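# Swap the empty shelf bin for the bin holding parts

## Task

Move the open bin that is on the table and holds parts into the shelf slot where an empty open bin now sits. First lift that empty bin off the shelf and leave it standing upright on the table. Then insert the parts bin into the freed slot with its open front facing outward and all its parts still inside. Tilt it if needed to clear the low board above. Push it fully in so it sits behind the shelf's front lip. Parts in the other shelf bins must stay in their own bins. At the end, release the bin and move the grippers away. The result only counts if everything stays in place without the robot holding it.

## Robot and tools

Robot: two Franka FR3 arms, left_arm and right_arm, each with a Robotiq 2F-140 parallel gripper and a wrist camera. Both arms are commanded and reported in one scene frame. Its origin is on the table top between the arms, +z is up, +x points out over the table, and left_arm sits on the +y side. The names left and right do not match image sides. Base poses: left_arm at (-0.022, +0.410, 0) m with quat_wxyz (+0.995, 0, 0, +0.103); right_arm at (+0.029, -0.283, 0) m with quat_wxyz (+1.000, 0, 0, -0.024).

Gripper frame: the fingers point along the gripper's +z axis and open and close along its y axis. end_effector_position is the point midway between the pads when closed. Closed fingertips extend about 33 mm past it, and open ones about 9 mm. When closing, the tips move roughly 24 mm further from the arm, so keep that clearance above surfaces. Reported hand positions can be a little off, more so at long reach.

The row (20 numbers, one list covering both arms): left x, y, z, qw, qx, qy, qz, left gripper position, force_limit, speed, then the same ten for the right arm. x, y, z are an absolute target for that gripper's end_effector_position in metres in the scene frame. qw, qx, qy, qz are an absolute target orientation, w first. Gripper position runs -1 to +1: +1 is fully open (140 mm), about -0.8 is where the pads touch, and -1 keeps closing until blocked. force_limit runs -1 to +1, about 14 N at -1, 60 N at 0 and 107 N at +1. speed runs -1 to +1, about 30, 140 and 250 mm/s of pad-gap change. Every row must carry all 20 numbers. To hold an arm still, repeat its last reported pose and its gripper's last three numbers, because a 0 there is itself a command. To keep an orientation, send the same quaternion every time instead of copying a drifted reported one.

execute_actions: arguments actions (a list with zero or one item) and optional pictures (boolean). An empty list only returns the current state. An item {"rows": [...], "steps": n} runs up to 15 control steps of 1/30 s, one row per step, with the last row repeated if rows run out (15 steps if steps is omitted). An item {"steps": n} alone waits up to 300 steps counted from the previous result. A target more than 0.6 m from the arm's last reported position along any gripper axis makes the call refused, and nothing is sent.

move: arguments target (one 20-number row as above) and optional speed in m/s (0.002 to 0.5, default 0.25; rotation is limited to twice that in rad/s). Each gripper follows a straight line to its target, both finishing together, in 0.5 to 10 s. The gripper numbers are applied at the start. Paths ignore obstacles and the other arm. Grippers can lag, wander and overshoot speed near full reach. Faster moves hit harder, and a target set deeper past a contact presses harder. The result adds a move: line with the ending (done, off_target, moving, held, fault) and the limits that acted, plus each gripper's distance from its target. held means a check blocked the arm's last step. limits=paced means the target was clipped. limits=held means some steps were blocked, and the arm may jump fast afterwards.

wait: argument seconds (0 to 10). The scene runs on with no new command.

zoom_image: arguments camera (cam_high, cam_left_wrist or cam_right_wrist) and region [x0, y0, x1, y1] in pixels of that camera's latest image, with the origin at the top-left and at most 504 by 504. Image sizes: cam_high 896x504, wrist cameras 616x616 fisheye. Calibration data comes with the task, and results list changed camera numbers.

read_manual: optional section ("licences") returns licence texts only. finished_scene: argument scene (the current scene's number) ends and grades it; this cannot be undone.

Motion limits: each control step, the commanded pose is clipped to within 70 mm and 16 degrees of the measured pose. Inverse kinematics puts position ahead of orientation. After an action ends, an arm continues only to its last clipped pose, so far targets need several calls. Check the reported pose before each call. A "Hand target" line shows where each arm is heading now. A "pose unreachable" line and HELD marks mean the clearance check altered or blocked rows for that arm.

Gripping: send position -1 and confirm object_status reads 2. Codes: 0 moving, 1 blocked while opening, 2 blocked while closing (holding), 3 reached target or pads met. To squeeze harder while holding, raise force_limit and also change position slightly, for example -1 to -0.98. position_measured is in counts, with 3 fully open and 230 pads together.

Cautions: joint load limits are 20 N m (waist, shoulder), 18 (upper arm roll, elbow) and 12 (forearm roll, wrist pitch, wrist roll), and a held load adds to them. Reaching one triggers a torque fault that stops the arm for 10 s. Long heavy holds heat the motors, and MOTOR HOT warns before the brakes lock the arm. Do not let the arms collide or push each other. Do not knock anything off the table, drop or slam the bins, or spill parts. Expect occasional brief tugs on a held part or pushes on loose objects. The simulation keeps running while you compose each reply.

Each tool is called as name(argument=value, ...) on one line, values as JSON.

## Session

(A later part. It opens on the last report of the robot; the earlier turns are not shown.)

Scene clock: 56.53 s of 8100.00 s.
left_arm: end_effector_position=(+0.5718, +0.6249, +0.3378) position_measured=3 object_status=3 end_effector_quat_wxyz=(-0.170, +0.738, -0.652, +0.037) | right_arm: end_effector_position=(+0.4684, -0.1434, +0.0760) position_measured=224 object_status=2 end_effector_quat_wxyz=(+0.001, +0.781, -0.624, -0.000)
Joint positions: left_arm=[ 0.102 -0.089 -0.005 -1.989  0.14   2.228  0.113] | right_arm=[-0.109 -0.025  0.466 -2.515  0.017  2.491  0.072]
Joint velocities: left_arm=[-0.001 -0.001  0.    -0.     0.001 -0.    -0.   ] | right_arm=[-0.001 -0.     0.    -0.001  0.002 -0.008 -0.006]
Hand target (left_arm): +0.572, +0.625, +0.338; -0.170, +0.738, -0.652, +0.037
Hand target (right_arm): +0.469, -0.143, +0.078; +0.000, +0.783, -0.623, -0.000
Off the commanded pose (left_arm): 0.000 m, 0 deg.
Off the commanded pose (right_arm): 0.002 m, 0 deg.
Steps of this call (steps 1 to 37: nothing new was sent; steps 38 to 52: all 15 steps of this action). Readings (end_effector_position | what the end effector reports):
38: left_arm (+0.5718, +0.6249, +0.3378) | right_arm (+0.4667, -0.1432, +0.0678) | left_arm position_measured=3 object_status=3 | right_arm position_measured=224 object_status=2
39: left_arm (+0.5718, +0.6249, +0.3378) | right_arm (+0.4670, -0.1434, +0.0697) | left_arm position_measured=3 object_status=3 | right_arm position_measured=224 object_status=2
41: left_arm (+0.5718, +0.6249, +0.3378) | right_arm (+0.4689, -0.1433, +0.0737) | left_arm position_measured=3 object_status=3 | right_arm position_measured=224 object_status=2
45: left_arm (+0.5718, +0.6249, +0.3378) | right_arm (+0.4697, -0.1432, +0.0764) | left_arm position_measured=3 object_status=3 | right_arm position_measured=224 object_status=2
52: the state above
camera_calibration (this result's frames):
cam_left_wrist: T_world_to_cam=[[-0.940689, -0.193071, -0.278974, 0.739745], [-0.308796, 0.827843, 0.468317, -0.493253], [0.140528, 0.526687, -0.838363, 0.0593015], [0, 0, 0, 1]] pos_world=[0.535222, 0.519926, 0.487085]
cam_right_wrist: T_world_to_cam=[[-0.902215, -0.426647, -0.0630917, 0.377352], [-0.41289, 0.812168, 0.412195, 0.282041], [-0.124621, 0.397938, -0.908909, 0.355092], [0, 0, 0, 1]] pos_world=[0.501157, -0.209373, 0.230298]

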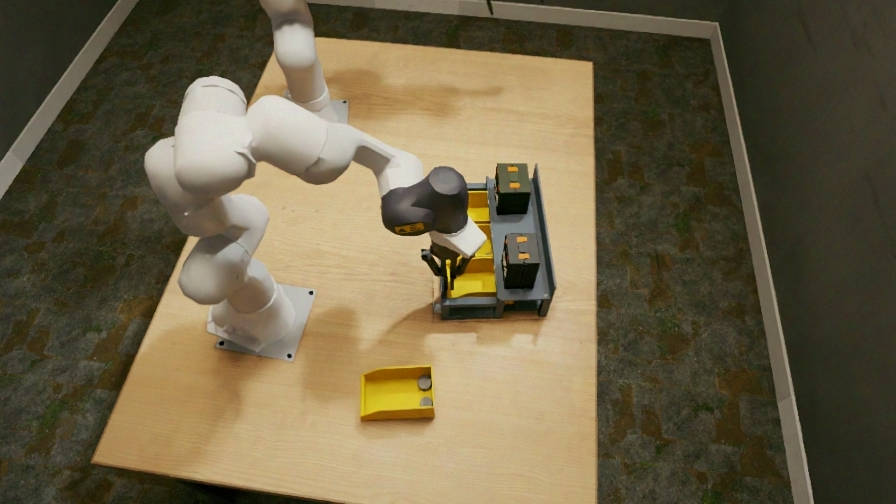

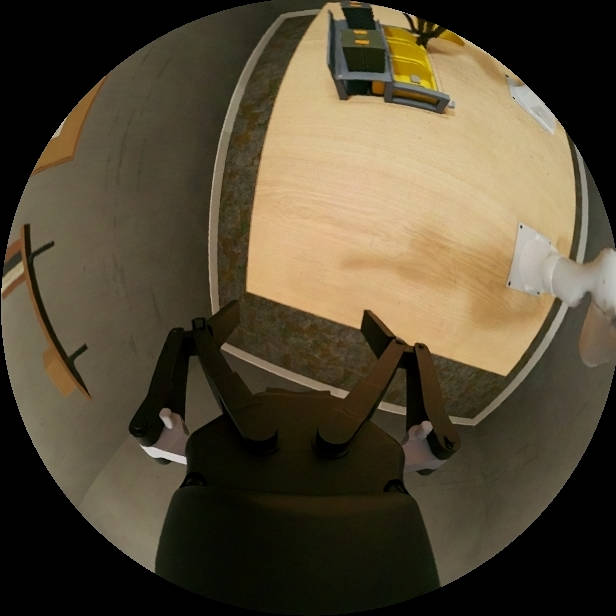

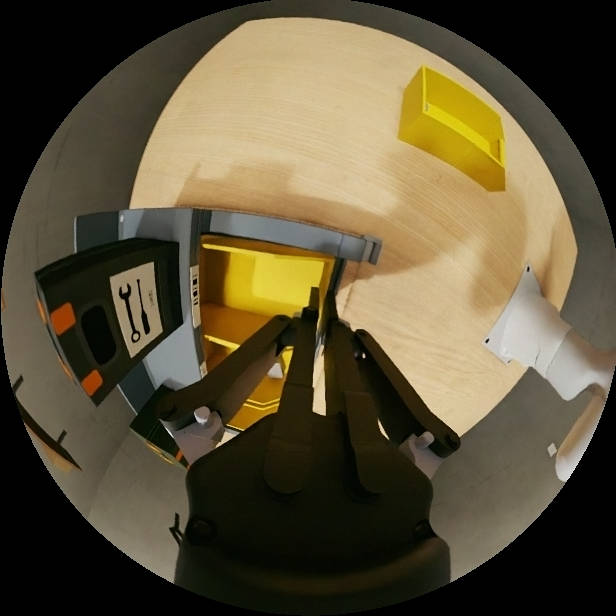

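move(target=[0.5718,0.6249,0.3378,-0.17,0.738,-0.652,0.037,1,0,0,0.468,-0.143,0.088,0.055,0.781,-0.621,-0.043,-1,0.7,0], speed=0.02)

move(target=[0.5718,0.6249,0.3378,-0.17,0.738,-0.652,0.037,1,0,0,0.448,-0.148,0.093,0.075,0.779,-0.62,-0.06,-1,0.7,0], speed=0.02)

zoom_image(camera="cam_high", region=[380,200,560,340])

Scene clock: 61.67 s of 8100.00 s.
left_arm: end_effector_position=(+0.5718, +0.6249, +0.3378) position_measured=3 object_status=3 end_effector_quat_wxyz=(-0.170, +0.738, -0.652, +0.037) | right_arm: end_effector_position=(+0.4695, -0.1403, +0.0901) position_measured=224 object_status=2 end_effector_quat_wxyz=(+0.050, +0.783, -0.619, -0.042)
Joint positions: left_arm=[ 0.102 -0.089 -0.005 -1.989  0.14   2.228  0.113] | right_arm=[-0.109  0.051  0.463 -2.355 -0.013  2.27   0.083]
Joint velocities: left_arm=[-0.001 -0.     0.    -0.    -0.001 -0.     0.002] | right_arm=[-0.001  0.     0.001  0.003 -0.002 -0.017  0.001]
Hand target (left_arm): +0.572, +0.625, +0.338; -0.170, +0.738, -0.652, +0.037
Hand target (right_arm): +0.468, -0.142, +0.089; +0.054, +0.781, -0.620, -0.044
Off the commanded pose (left_arm): 0.000 m, 0 deg.
Off the commanded pose (right_arm): 0.004 m, 1 deg.
move: off_target (right_arm)
camera_calibration (this result's frames):
cam_left_wrist: T_world_to_cam=[[-0.940689, -0.193071, -0.278975, 0.739745], [-0.308796, 0.827843, 0.468317, -0.493253], [0.140528, 0.526687, -0.838363, 0.0593015], [0, 0, 0, 1]] pos_world=[0.535222, 0.519926, 0.487085]
cam_right_wrist: T_world_to_cam=[[-0.898014, -0.435517, 0.0624214, 0.366066], [-0.366567, 0.819088, 0.441274, 0.250772], [-0.243311, 0.373389, -0.895199, 0.417877], [0, 0, 0, 1]] pos_world=[0.522331, -0.202007, 0.240573]

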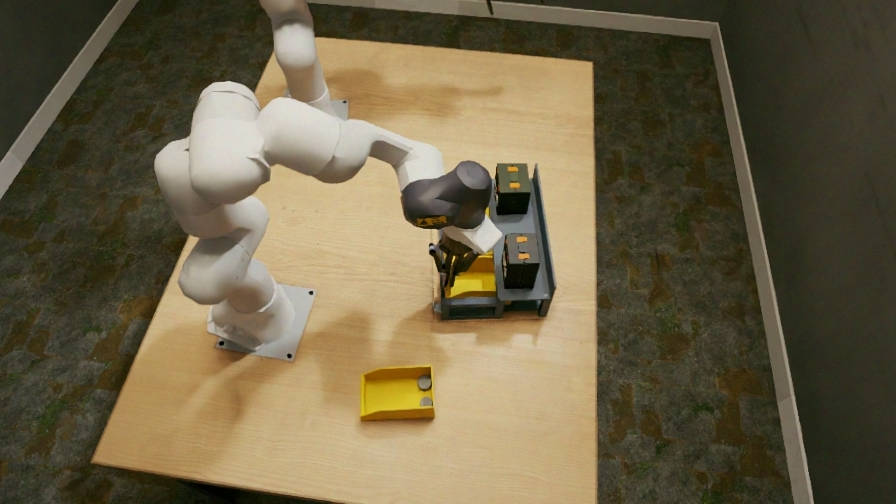

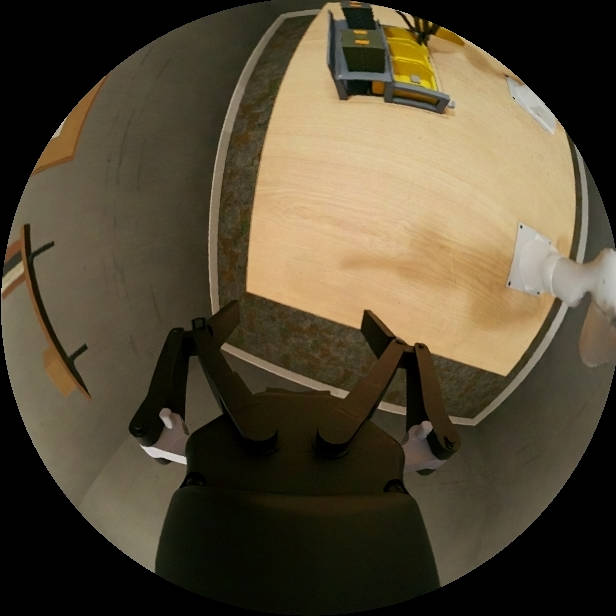

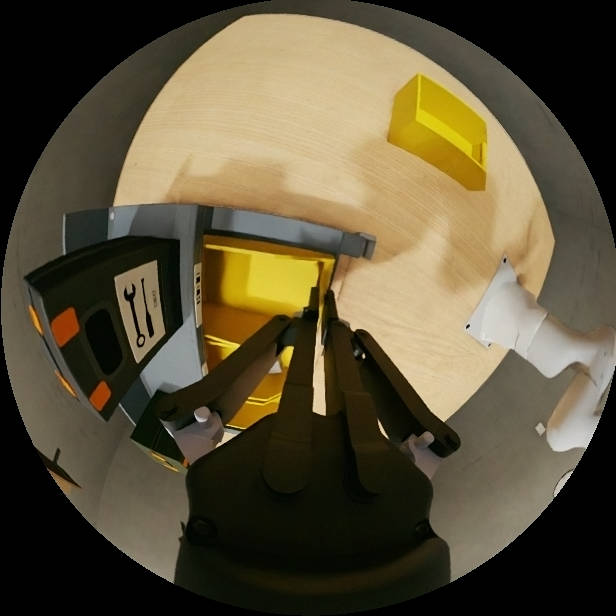

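Scene clock: 63.43 s of 8100.00 s.
left_arm: end_effector_position=(+0.5718, +0.6249, +0.3378) position_measured=3 object_status=3 end_effector_quat_wxyz=(-0.170, +0.738, -0.652, +0.037) | right_arm: end_effector_position=(+0.4523, -0.1461, +0.0941) position_measured=224 object_status=2 end_effector_quat_wxyz=(+0.071, +0.780, -0.620, -0.056)
Joint positions: left_arm=[ 0.102 -0.089 -0.005 -1.989  0.14   2.228  0.113] | right_arm=[-0.109  0.033  0.462 -2.357 -0.002  2.207  0.08 ]
Joint velocities: left_arm=[-0.001 -0.     0.    -0.001  0.     0.     0.002] | right_arm=[ 0.    -0.001 -0.    -0.     0.001 -0.011 -0.003]
Hand target (left_arm): +0.572, +0.625, +0.338; -0.170, +0.738, -0.652, +0.037
Hand target (right_arm): +0.448, -0.148, +0.093; +0.075, +0.779, -0.620, -0.060
Off the commanded pose (left_arm): 0.000 m, 0 deg.
Off the commanded pose (right_arm): 0.005 m, 1 deg.
move: off_target (right_arm)
camera_calibration (this result's frames):
cam_left_wrist: T_world_to_cam=[[-0.940689, -0.193071, -0.278974, 0.739745], [-0.308796, 0.827843, 0.468317, -0.493253], [0.140528, 0.526687, -0.838363, 0.0593016], [0, 0, 0, 1]] pos_world=[0.535222, 0.519926, 0.487085]
cam_right_wrist: T_world_to_cam=[[-0.895819, -0.430221, 0.111433, 0.342993], [-0.341986, 0.827453, 0.445384, 0.237115], [-0.283819, 0.360875, -0.888378, 0.435268], [0, 0, 0, 1]] pos_world=[0.511887, -0.205717, 0.242855]

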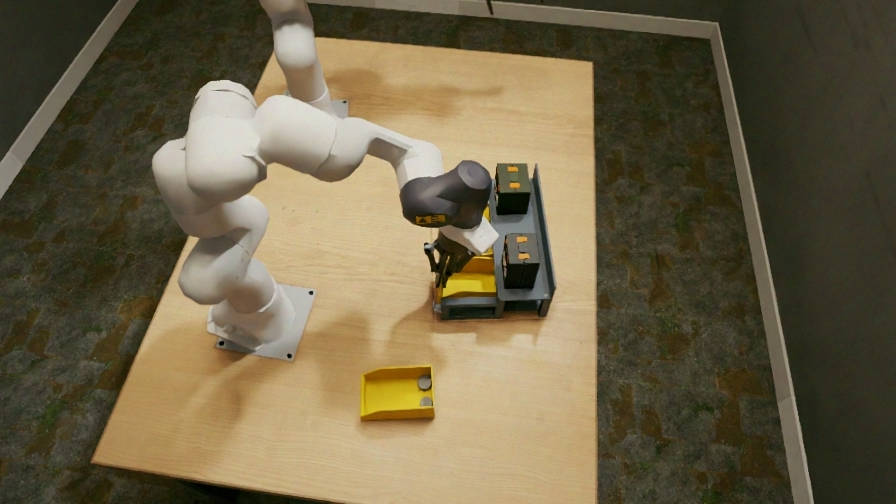

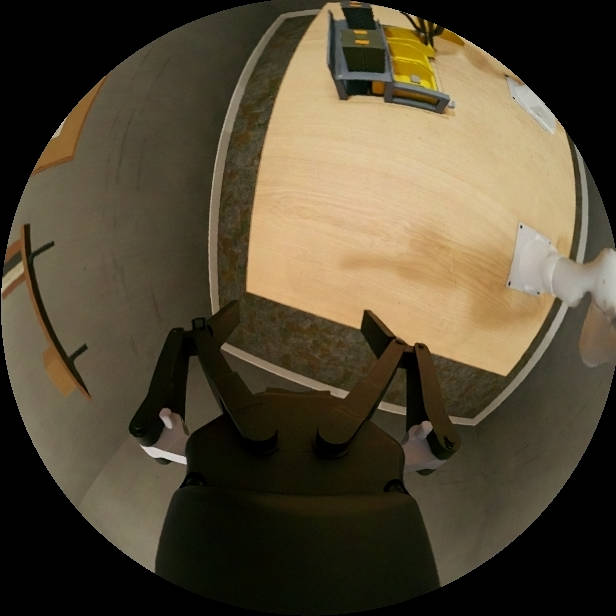

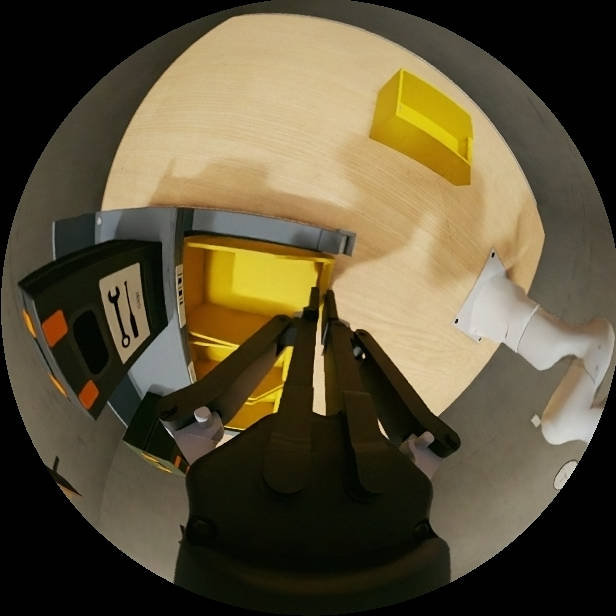

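Region (380, 200, 560, 340) of cam_high's 896x504 image, scaled by 2.800, with more detail than that image has.

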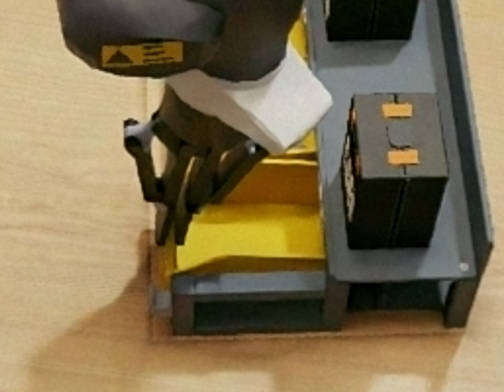

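move(target=[0.5718,0.6249,0.3378,-0.17,0.738,-0.652,0.037,1,0,0,0.40,-0.159,0.105,0.102,0.776,-0.617,-0.081,-1,0.7,0], speed=0.03)

zoom_image(camera="cam_high", region=[380,200,560,340])

Scene clock: 66.30 s of 8100.00 s.
left_arm: end_effector_position=(+0.5718, +0.6249, +0.3378) position_measured=3 object_status=3 end_effector_quat_wxyz=(-0.170, +0.738, -0.652, +0.037) | right_arm: end_effector_position=(+0.4040, -0.1595, +0.1053) position_measured=224 object_status=2 end_effector_quat_wxyz=(+0.099, +0.775, -0.619, -0.077)
Joint positions: left_arm=[ 0.102 -0.089 -0.005 -1.989  0.14   2.228  0.113] | right_arm=[-0.109 -0.072  0.462 -2.435  0.055  2.118  0.041]
Joint velocities: left_arm=[-0.     0.001 -0.    -0.001 -0.001 -0.    -0.001] | right_arm=[ 0.001 -0.001 -0.001 -0.002  0.002 -0.008 -0.01 ]
Hand target (left_arm): +0.572, +0.625, +0.338; -0.170, +0.738, -0.652, +0.037
Hand target (right_arm): +0.400, -0.161, +0.105; +0.102, +0.776, -0.617, -0.081
Off the commanded pose (left_arm): 0.000 m, 0 deg.
Off the commanded pose (right_arm): 0.004 m, 1 deg.
move: off_target (right_arm)
camera_calibration (this result's frames):
cam_left_wrist: T_world_to_cam=[[-0.940689, -0.193071, -0.278975, 0.739745], [-0.308796, 0.827843, 0.468317, -0.493253], [0.140528, 0.526687, -0.838363, 0.0593015], [0, 0, 0, 1]] pos_world=[0.535222, 0.519926, 0.487085]
cam_right_wrist: T_world_to_cam=[[-0.887377, -0.423967, 0.181145, 0.28296], [-0.307686, 0.837187, 0.452157, 0.213767], [-0.343352, 0.345498, -0.87335, 0.456319], [0, 0, 0, 1]] pos_world=[0.473544, -0.216655, 0.250613]

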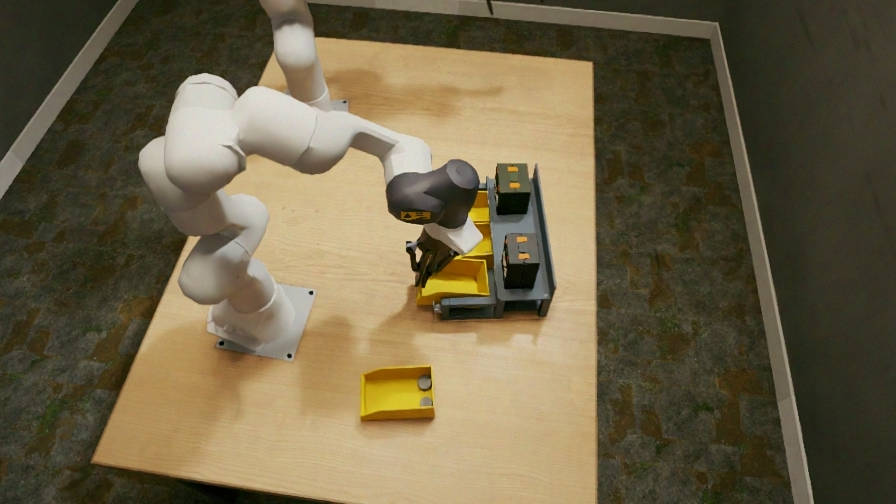

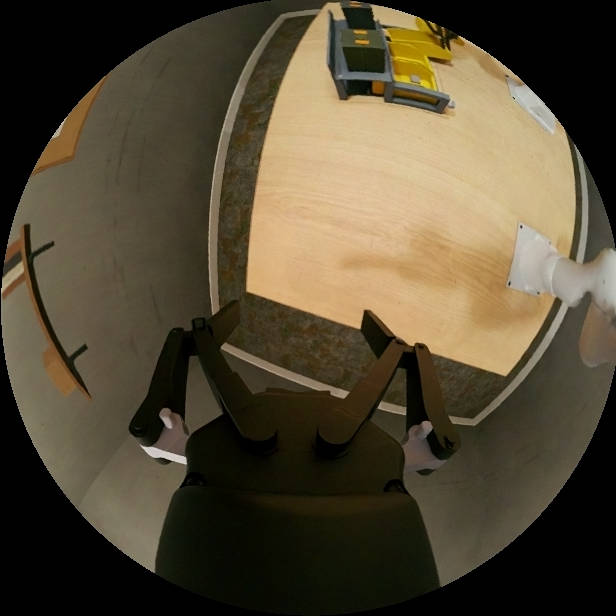

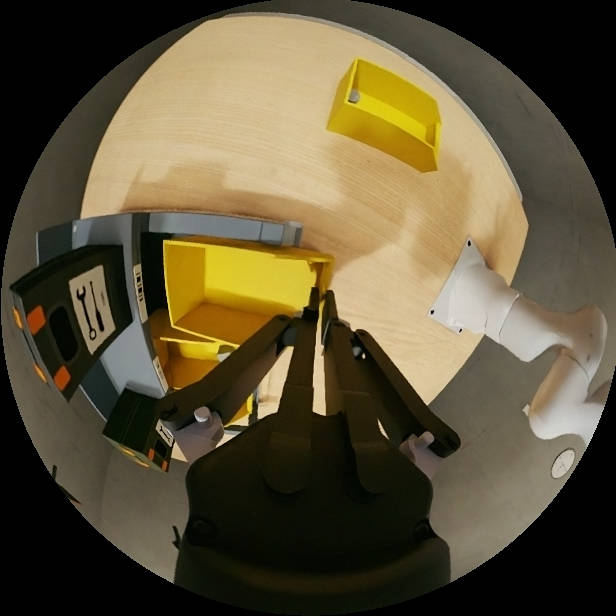

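Region (380, 200, 560, 340) of cam_high's 896x504 image, scaled by 2.800, with more detail than that image has.

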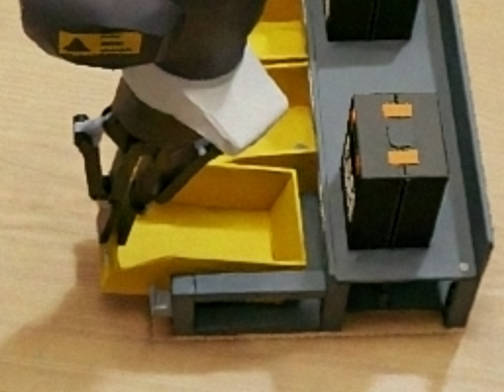

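move(target=[0.5718,0.6249,0.3378,-0.17,0.738,-0.652,0.037,1,0,0,0.39,-0.16,0.19,0,0.783,-0.623,0,-1,0.7,0], speed=0.1)

move(target=[0.5718,0.6249,0.3378,-0.17,0.738,-0.652,0.037,1,0,0,0.27,-0.02,0.17,0,1,0,0,-1,0.7,0], speed=0.2)

move(target=[0.5718,0.6249,0.3378,-0.17,0.738,-0.652,0.037,1,0,0,0.27,-0.02,0.067,0,1,0,0,-1,0.7,0], speed=0.07)

Scene clock: 69.30 s of 8100.00 s.
left_arm: end_effector_position=(+0.5718, +0.6249, +0.3378) position_measured=3 object_status=3 end_effector_quat_wxyz=(-0.170, +0.738, -0.652, +0.037) | right_arm: end_effector_position=(+0.3893, -0.1628, +0.1846) position_measured=224 object_status=2 end_effector_quat_wxyz=(+0.006, +0.779, -0.627, -0.000)
Joint positions: left_arm=[ 0.102 -0.089 -0.005 -1.989  0.14   2.228  0.113] | right_arm=[-0.02  -0.503  0.383 -2.633  0.208  2.141 -0.06 ]
Joint velocities: left_arm=[ 0.001 -0.     0.     0.001  0.001  0.     0.   ] | right_arm=[ 0.013  0.    -0.014 -0.01   0.001 -0.    -0.021]
Hand target (left_arm): +0.572, +0.625, +0.338; -0.170, +0.738, -0.652, +0.037
Hand target (right_arm): +0.391, -0.162, +0.186; +0.002, +0.782, -0.624, +0.001
Off the commanded pose (left_arm): 0.000 m, 0 deg.
Off the commanded pose (right_arm): 0.006 m, 1 deg.
move: off_target (right_arm)
camera_calibration (this result's frames):
cam_left_wrist: T_world_to_cam=[[-0.940689, -0.193071, -0.278974, 0.739745], [-0.308796, 0.827843, 0.468317, -0.493253], [0.140528, 0.526687, -0.838363, 0.0593016], [0, 0, 0, 1]] pos_world=[0.535222, 0.519926, 0.487085]
cam_right_wrist: T_world_to_cam=[[-0.905928, -0.419963, -0.0540833, 0.30543], [-0.403824, 0.818484, 0.408669, 0.218512], [-0.12736, 0.392065, -0.911079, 0.452193], [0, 0, 0, 1]] pos_world=[0.422529, -0.227868, 0.339203]

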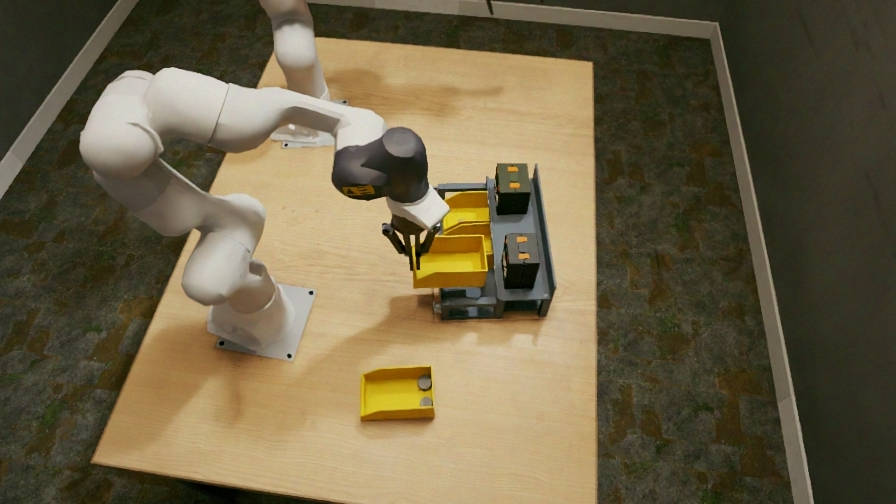

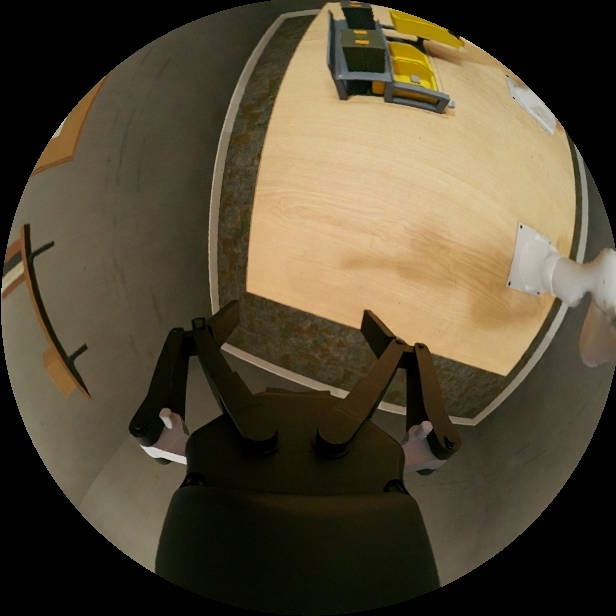

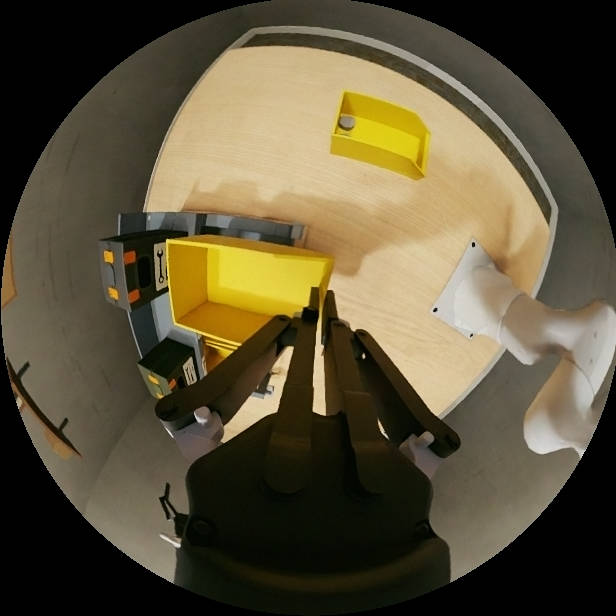

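Scene clock: 73.37 s of 8100.00 s.
left_arm: end_effector_position=(+0.5718, +0.6249, +0.3378) position_measured=3 object_status=3 end_effector_quat_wxyz=(-0.170, +0.738, -0.652, +0.037) | right_arm: end_effector_position=(+0.2695, -0.0271, +0.1716) position_measured=235 object_status=3 end_effector_quat_wxyz=(+0.003, +1.000, -0.007, +0.004)
Joint positions: left_arm=[ 0.102 -0.089 -0.005 -1.989  0.14   2.228  0.113] | right_arm=[ 0.703 -0.569  0.171 -2.747  0.099  2.183 -0.816]
Joint velocities: left_arm=[-0.    -0.    -0.    -0.     0.001 -0.    -0.001] | right_arm=[ 0.    -0.001 -0.002 -0.    -0.003  0.001 -0.026]
Hand target (left_arm): +0.572, +0.625, +0.338; -0.170, +0.738, -0.652, +0.037
Hand target (right_arm): +0.270, -0.027, +0.171; +0.004, +1.000, +0.000, +0.005
Off the commanded pose (left_arm): 0.000 m, 0 deg.
Off the commanded pose (right_arm): 0.007 m, 1 deg.
move: off_target (right_arm)
camera_calibration (this result's frames):
cam_left_wrist: T_world_to_cam=[[-0.940689, -0.193071, -0.278974, 0.739745], [-0.308796, 0.827843, 0.468317, -0.493253], [0.140528, 0.526687, -0.838363, 0.0593016], [0, 0, 0, 1]] pos_world=[0.535222, 0.519926, 0.487085]
cam_right_wrist: T_world_to_cam=[[0.203316, -0.977478, -0.0565701, -0.0604269], [-0.889263, -0.208528, 0.407096, 0.167672], [-0.409724, -0.0324636, -0.911632, 0.436563], [0, 0, 0, 1]] pos_world=[0.34026, -0.00992934, 0.326307]

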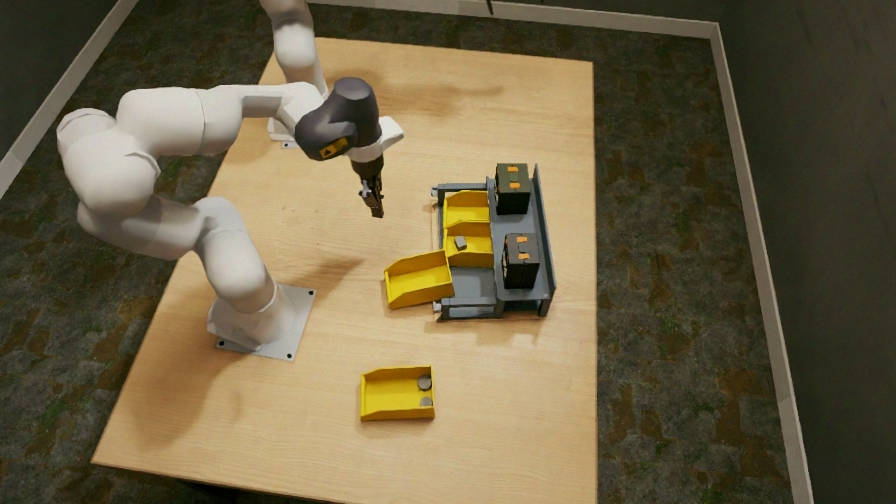

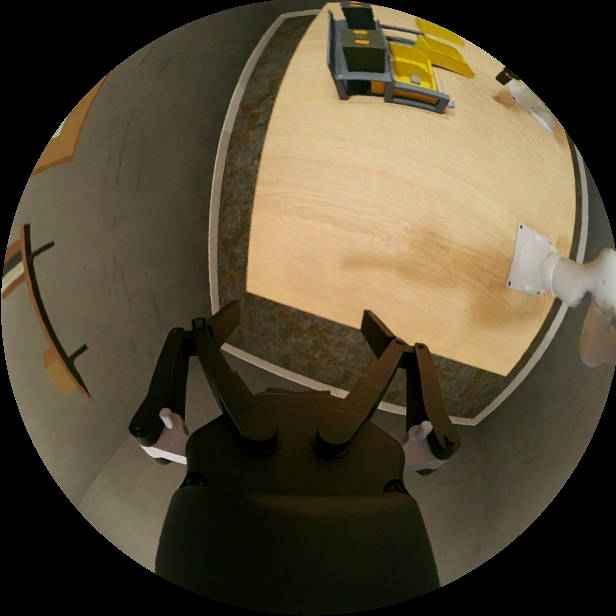

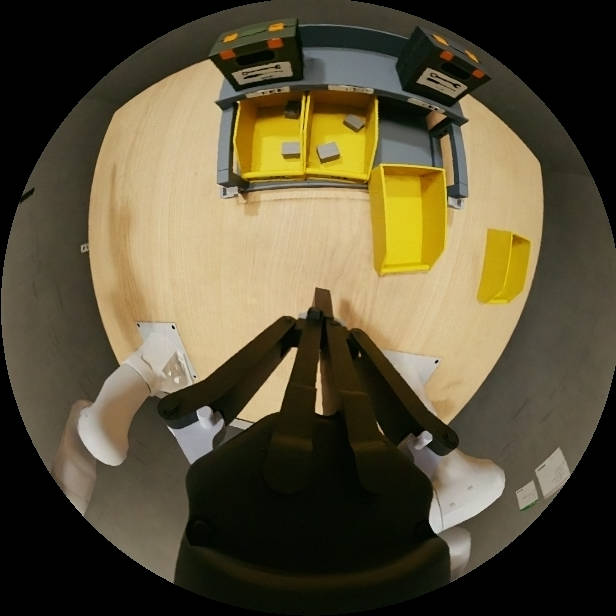

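Scene clock: 75.43 s of 8100.00 s.
left_arm: end_effector_position=(+0.5718, +0.6249, +0.3378) position_measured=3 object_status=3 end_effector_quat_wxyz=(-0.170, +0.738, -0.652, +0.037) | right_arm: end_effector_position=(+0.2696, -0.0218, +0.0689) position_measured=235 object_status=3 end_effector_quat_wxyz=(+0.000, +1.000, -0.002, -0.001)
Joint positions: left_arm=[ 0.102 -0.089 -0.005 -1.989  0.14   2.228  0.113] | right_arm=[ 0.708 -0.31   0.186 -2.85   0.103  2.541 -0.816]
Joint velocities: left_arm=[ 0.     0.002  0.    -0.    -0.001  0.    -0.   ] | right_arm=[ 0.     0.001 -0.     0.     0.001  0.012  0.   ]
Hand target (left_arm): +0.572, +0.625, +0.338; -0.170, +0.738, -0.652, +0.037
Hand target (right_arm): +0.269, -0.020, +0.068; -0.001, +1.000, +0.001, -0.001
Off the commanded pose (left_arm): 0.000 m, 0 deg.
Off the commanded pose (right_arm): 0.003 m, 0 deg.
move: done
camera_calibration (this result's frames):
cam_left_wrist: T_world_to_cam=[[-0.940689, -0.193071, -0.278974, 0.739745], [-0.308796, 0.827843, 0.468317, -0.493253], [0.140528, 0.526687, -0.838363, 0.0593017], [0, 0, 0, 1]] pos_world=[0.535222, 0.519926, 0.487085]
cam_right_wrist: T_world_to_cam=[[0.212447, -0.975003, -0.0650813, -0.062844], [-0.882648, -0.220048, 0.415344, 0.208067], [-0.419283, -0.030795, -0.907333, 0.345477], [0, 0, 0, 1]] pos_world=[0.341853, -0.00484943, 0.222953]

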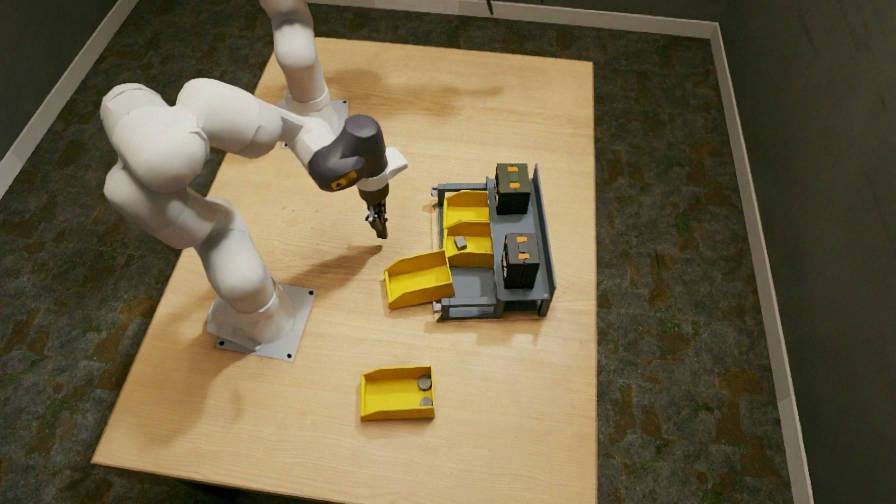

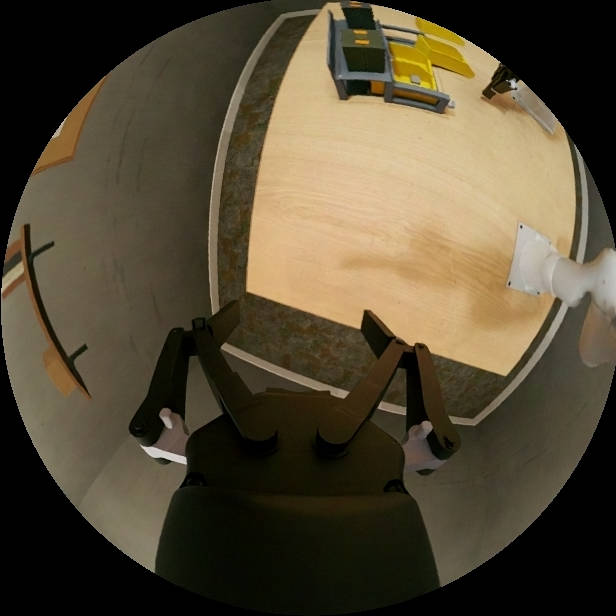

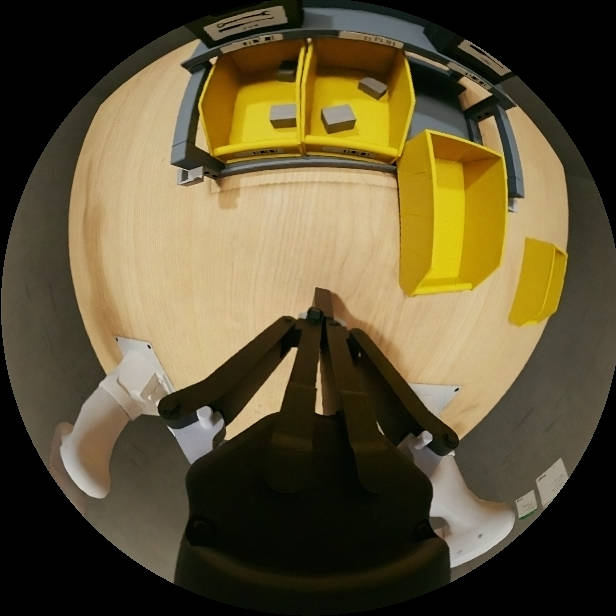

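move(target=[0.5718,0.6249,0.3378,-0.17,0.738,-0.652,0.037,1,0,0,0.36,-0.11,0.19,0,0.994,0.113,0,-0.35,0.5,0.5])

zoom_image(camera="cam_high", region=[340,200,520,340])

Scene clock: 79.13 s of 8100.00 s.
left_arm: end_effector_position=(+0.5718, +0.6249, +0.3378) position_measured=3 object_status=3 end_effector_quat_wxyz=(-0.170, +0.738, -0.652, +0.037) | right_arm: end_effector_position=(+0.3606, -0.1029, +0.1905) position_measured=173 object_status=3 end_effector_quat_wxyz=(-0.005, +0.994, +0.107, +0.001)
Joint positions: left_arm=[ 0.102 -0.089 -0.005 -1.989  0.14   2.228  0.113] | right_arm=[ 0.682 -0.504 -0.14  -2.65  -0.07   2.153 -1.235]
Joint velocities: left_arm=[ 0.     0.    -0.    -0.001  0.001  0.     0.001] | right_arm=[ 0.002 -0.    -0.002  0.    -0.001 -0.005 -0.026]
Hand target (left_arm): +0.572, +0.625, +0.338; -0.170, +0.738, -0.652, +0.037
Hand target (right_arm): +0.360, -0.104, +0.190; -0.003, +0.993, +0.114, -0.001
Off the commanded pose (left_arm): 0.000 m, 0 deg.
Off the commanded pose (right_arm): 0.007 m, 1 deg.
move: off_target (right_arm)
camera_calibration (this result's frames):
cam_left_wrist: T_world_to_cam=[[-0.940689, -0.193072, -0.278974, 0.739745], [-0.308796, 0.827843, 0.468317, -0.493253], [0.140528, 0.526687, -0.838363, 0.0593016], [0, 0, 0, 1]] pos_world=[0.535222, 0.519926, 0.487085]
cam_right_wrist: T_world_to_cam=[[0.418661, -0.905155, -0.0735979, -0.218948], [-0.815388, -0.410345, 0.408362, 0.177556], [-0.399831, -0.110954, -0.909848, 0.476651], [0, 0, 0, 1]] pos_world=[0.427022, -0.0724368, 0.345059]

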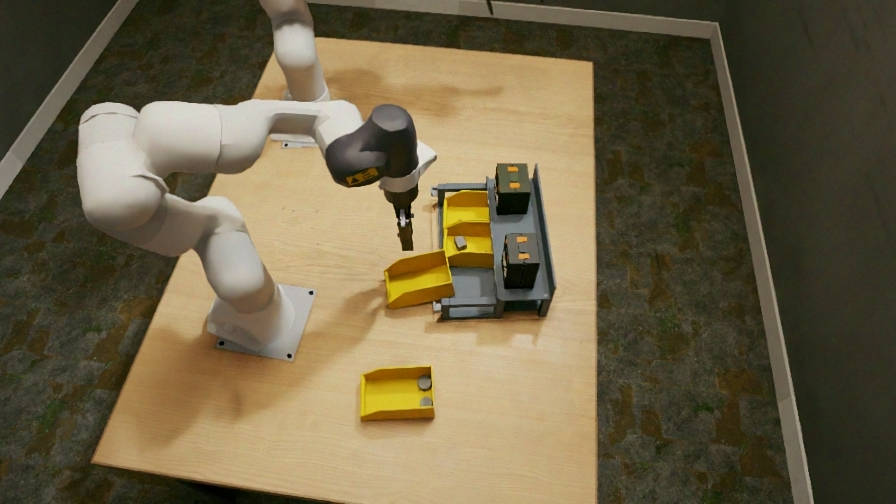

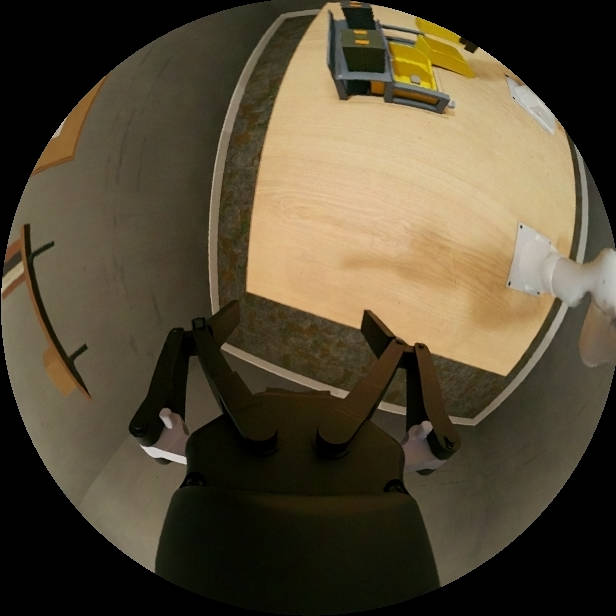

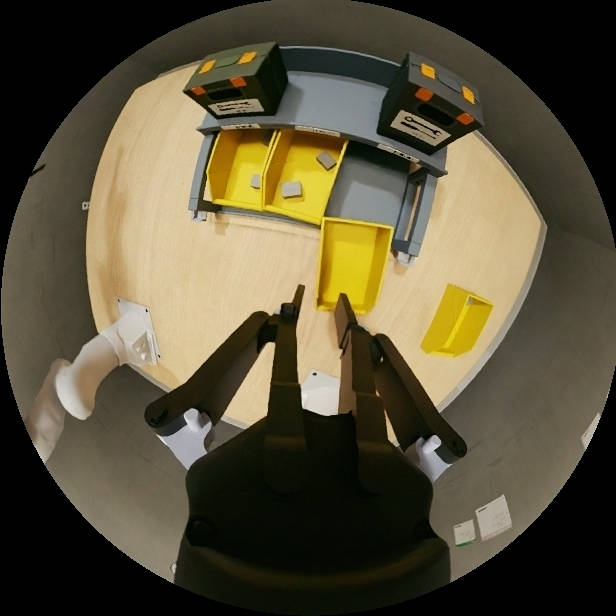

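Region (340, 200, 520, 340) of cam_high's 896x504 image, scaled by 2.800, with more detail than that image has.

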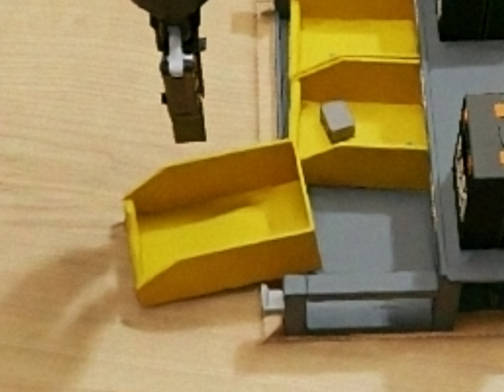

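execute_actions(actions=[])

Scene clock: 83.13 s of 8100.00 s.
left_arm: end_effector_position=(+0.5718, +0.6249, +0.3378) position_measured=3 object_status=3 end_effector_quat_wxyz=(-0.170, +0.738, -0.652, +0.037) | right_arm: end_effector_position=(+0.3605, -0.1030, +0.1905) position_measured=173 object_status=3 end_effector_quat_wxyz=(-0.005, +0.994, +0.111, +0.000)
Joint positions: left_arm=[ 0.102 -0.089 -0.005 -1.989  0.14   2.228  0.113] | right_arm=[ 0.683 -0.504 -0.14  -2.649 -0.071  2.153 -1.243]
Joint velocities: left_arm=[-0.    -0.002  0.001  0.    -0.001  0.002  0.   ] | right_arm=[-0.001  0.001 -0.001 -0.001 -0.001 -0.001  0.001]
Hand target (left_arm): +0.572, +0.625, +0.338; -0.170, +0.738, -0.652, +0.037
Hand target (right_arm): +0.360, -0.104, +0.190; -0.003, +0.993, +0.114, -0.001
Off the commanded pose (left_arm): 0.000 m, 0 deg.
Off the commanded pose (right_arm): 0.007 m, 1 deg.
Steps of this call (steps 1 to 90: nothing new was sent; then 1.00 s passed at rest). Readings (end_effector_position | what the end effector reports):
1: left_arm (+0.5718, +0.6249, +0.3378) | right_arm (+0.3606, -0.1030, +0.1905) | left_arm position_measured=3 object_status=3 | right_arm position_measured=173 object_status=3
2: left_arm (+0.5718, +0.6249, +0.3378) | right_arm (+0.3606, -0.1030, +0.1905) | left_arm position_measured=3 object_status=3 | right_arm position_measured=173 object_status=3
4: left_arm (+0.5718, +0.6249, +0.3378) | right_arm (+0.3606, -0.1030, +0.1905) | left_arm position_measured=3 object_status=3 | right_arm position_measured=173 object_status=3
8: left_arm (+0.5718, +0.6249, +0.3378) | right_arm (+0.3605, -0.1030, +0.1905) | left_arm position_measured=3 object_status=3 | right_arm position_measured=173 object_status=3
90: the state above
camera_calibration (this result's frames):
cam_left_wrist: T_world_to_cam=[[-0.94069, -0.193071, -0.278974, 0.739745], [-0.308796, 0.827843, 0.468317, -0.493253], [0.140528, 0.526687, -0.838363, 0.0593017], [0, 0, 0, 1]] pos_world=[0.535222, 0.519926, 0.487085]
cam_right_wrist: T_world_to_cam=[[0.425903, -0.901788, -0.0733829, -0.221319], [-0.8119, -0.416721, 0.408854, 0.175416], [-0.39928, -0.114553, -0.909645, 0.476005], [0, 0, 0, 1]] pos_world=[0.42674, -0.0719559, 0.345035]

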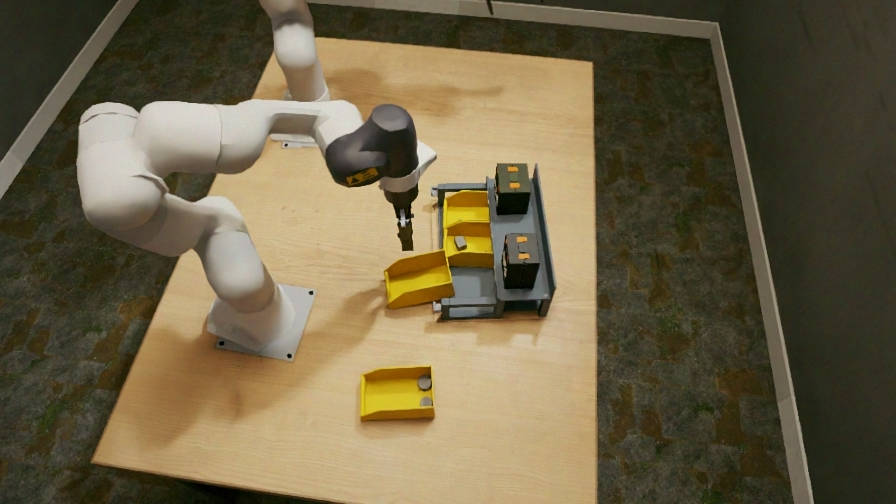

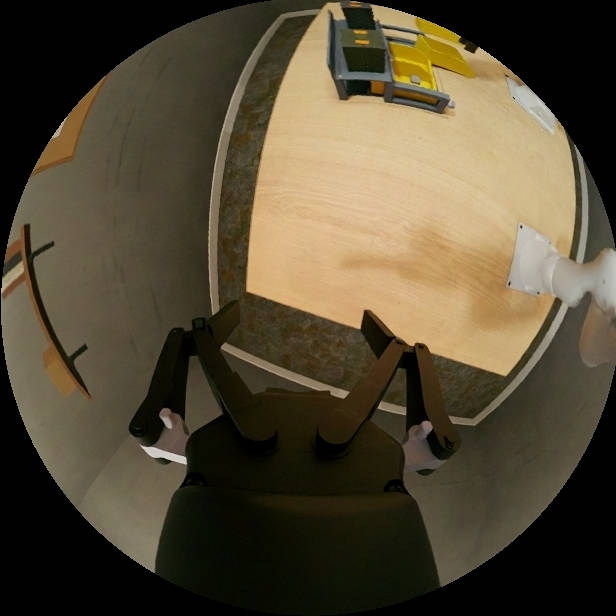

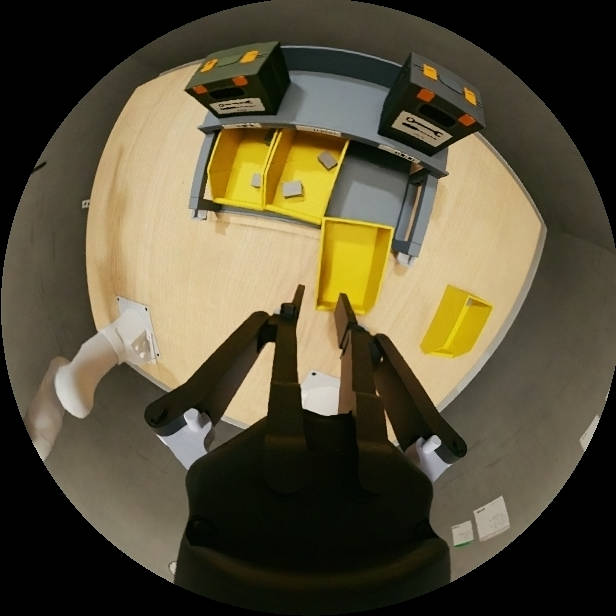

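move(target=[0.5718,0.6249,0.3378,-0.17,0.738,-0.652,0.037,1,0,0,0.375,-0.108,0.085,0,0.994,0.113,0,-0.35,0.5,0], speed=0.06)

Scene clock: 86.07 s of 8100.00 s.
left_arm: end_effector_position=(+0.5718, +0.6249, +0.3378) position_measured=3 object_status=3 end_effector_quat_wxyz=(-0.170, +0.738, -0.652, +0.037) | right_arm: end_effector_position=(+0.3740, -0.1083, +0.0866) position_measured=173 object_status=3 end_effector_quat_wxyz=(-0.000, +0.994, +0.111, -0.002)
Joint positions: left_arm=[ 0.102 -0.089 -0.005 -1.989  0.14   2.228  0.113] | right_arm=[ 0.684 -0.259 -0.18  -2.741 -0.072  2.482 -1.274]
Joint velocities: left_arm=[ 0.    -0.002  0.     0.    -0.001  0.    -0.002] | right_arm=[ 0.     0.002 -0.002 -0.001 -0.     0.012 -0.006]
Hand target (left_arm): +0.572, +0.625, +0.338; -0.170, +0.738, -0.652, +0.037
Hand target (right_arm): +0.374, -0.107, +0.086; -0.002, +0.994, +0.113, -0.001
Off the commanded pose (left_arm): 0.000 m, 0 deg.
Off the commanded pose (right_arm): 0.002 m, 0 deg.
move: done
camera_calibration (this result's frames):
cam_left_wrist: T_world_to_cam=[[-0.940689, -0.193071, -0.278974, 0.739745], [-0.308796, 0.827843, 0.468317, -0.493253], [0.140528, 0.526687, -0.838363, 0.0593016], [0, 0, 0, 1]] pos_world=[0.535222, 0.519926, 0.487085]
cam_right_wrist: T_world_to_cam=[[0.425851, -0.902367, -0.0662262, -0.240099], [-0.810473, -0.412973, 0.415436, 0.225928], [-0.402225, -0.123239, -0.907208, 0.38625], [0, 0, 0, 1]] pos_world=[0.440714, -0.0757537, 0.24065]

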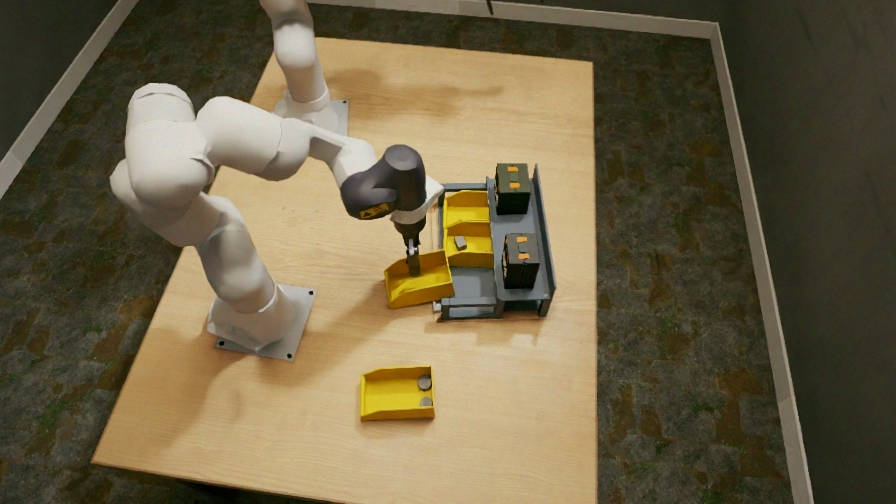

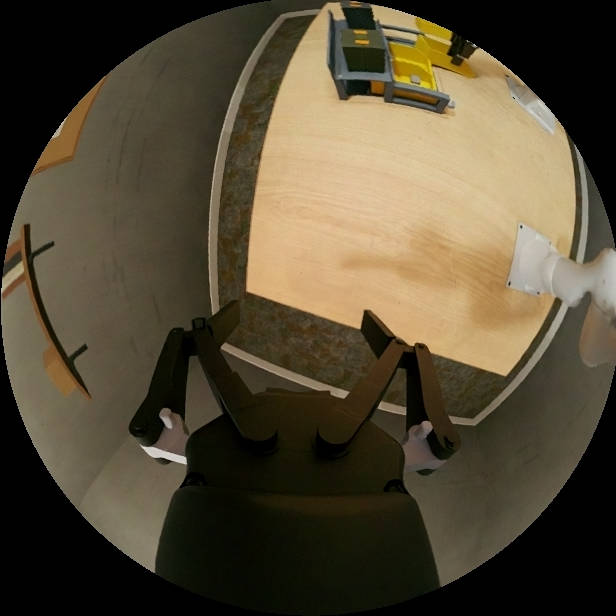

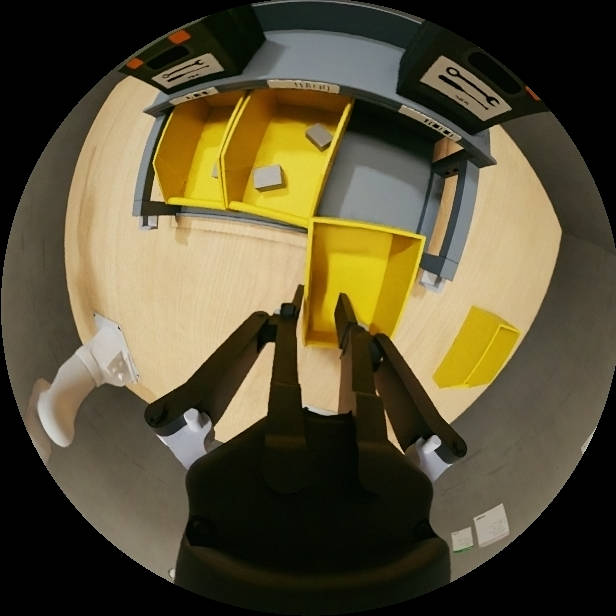

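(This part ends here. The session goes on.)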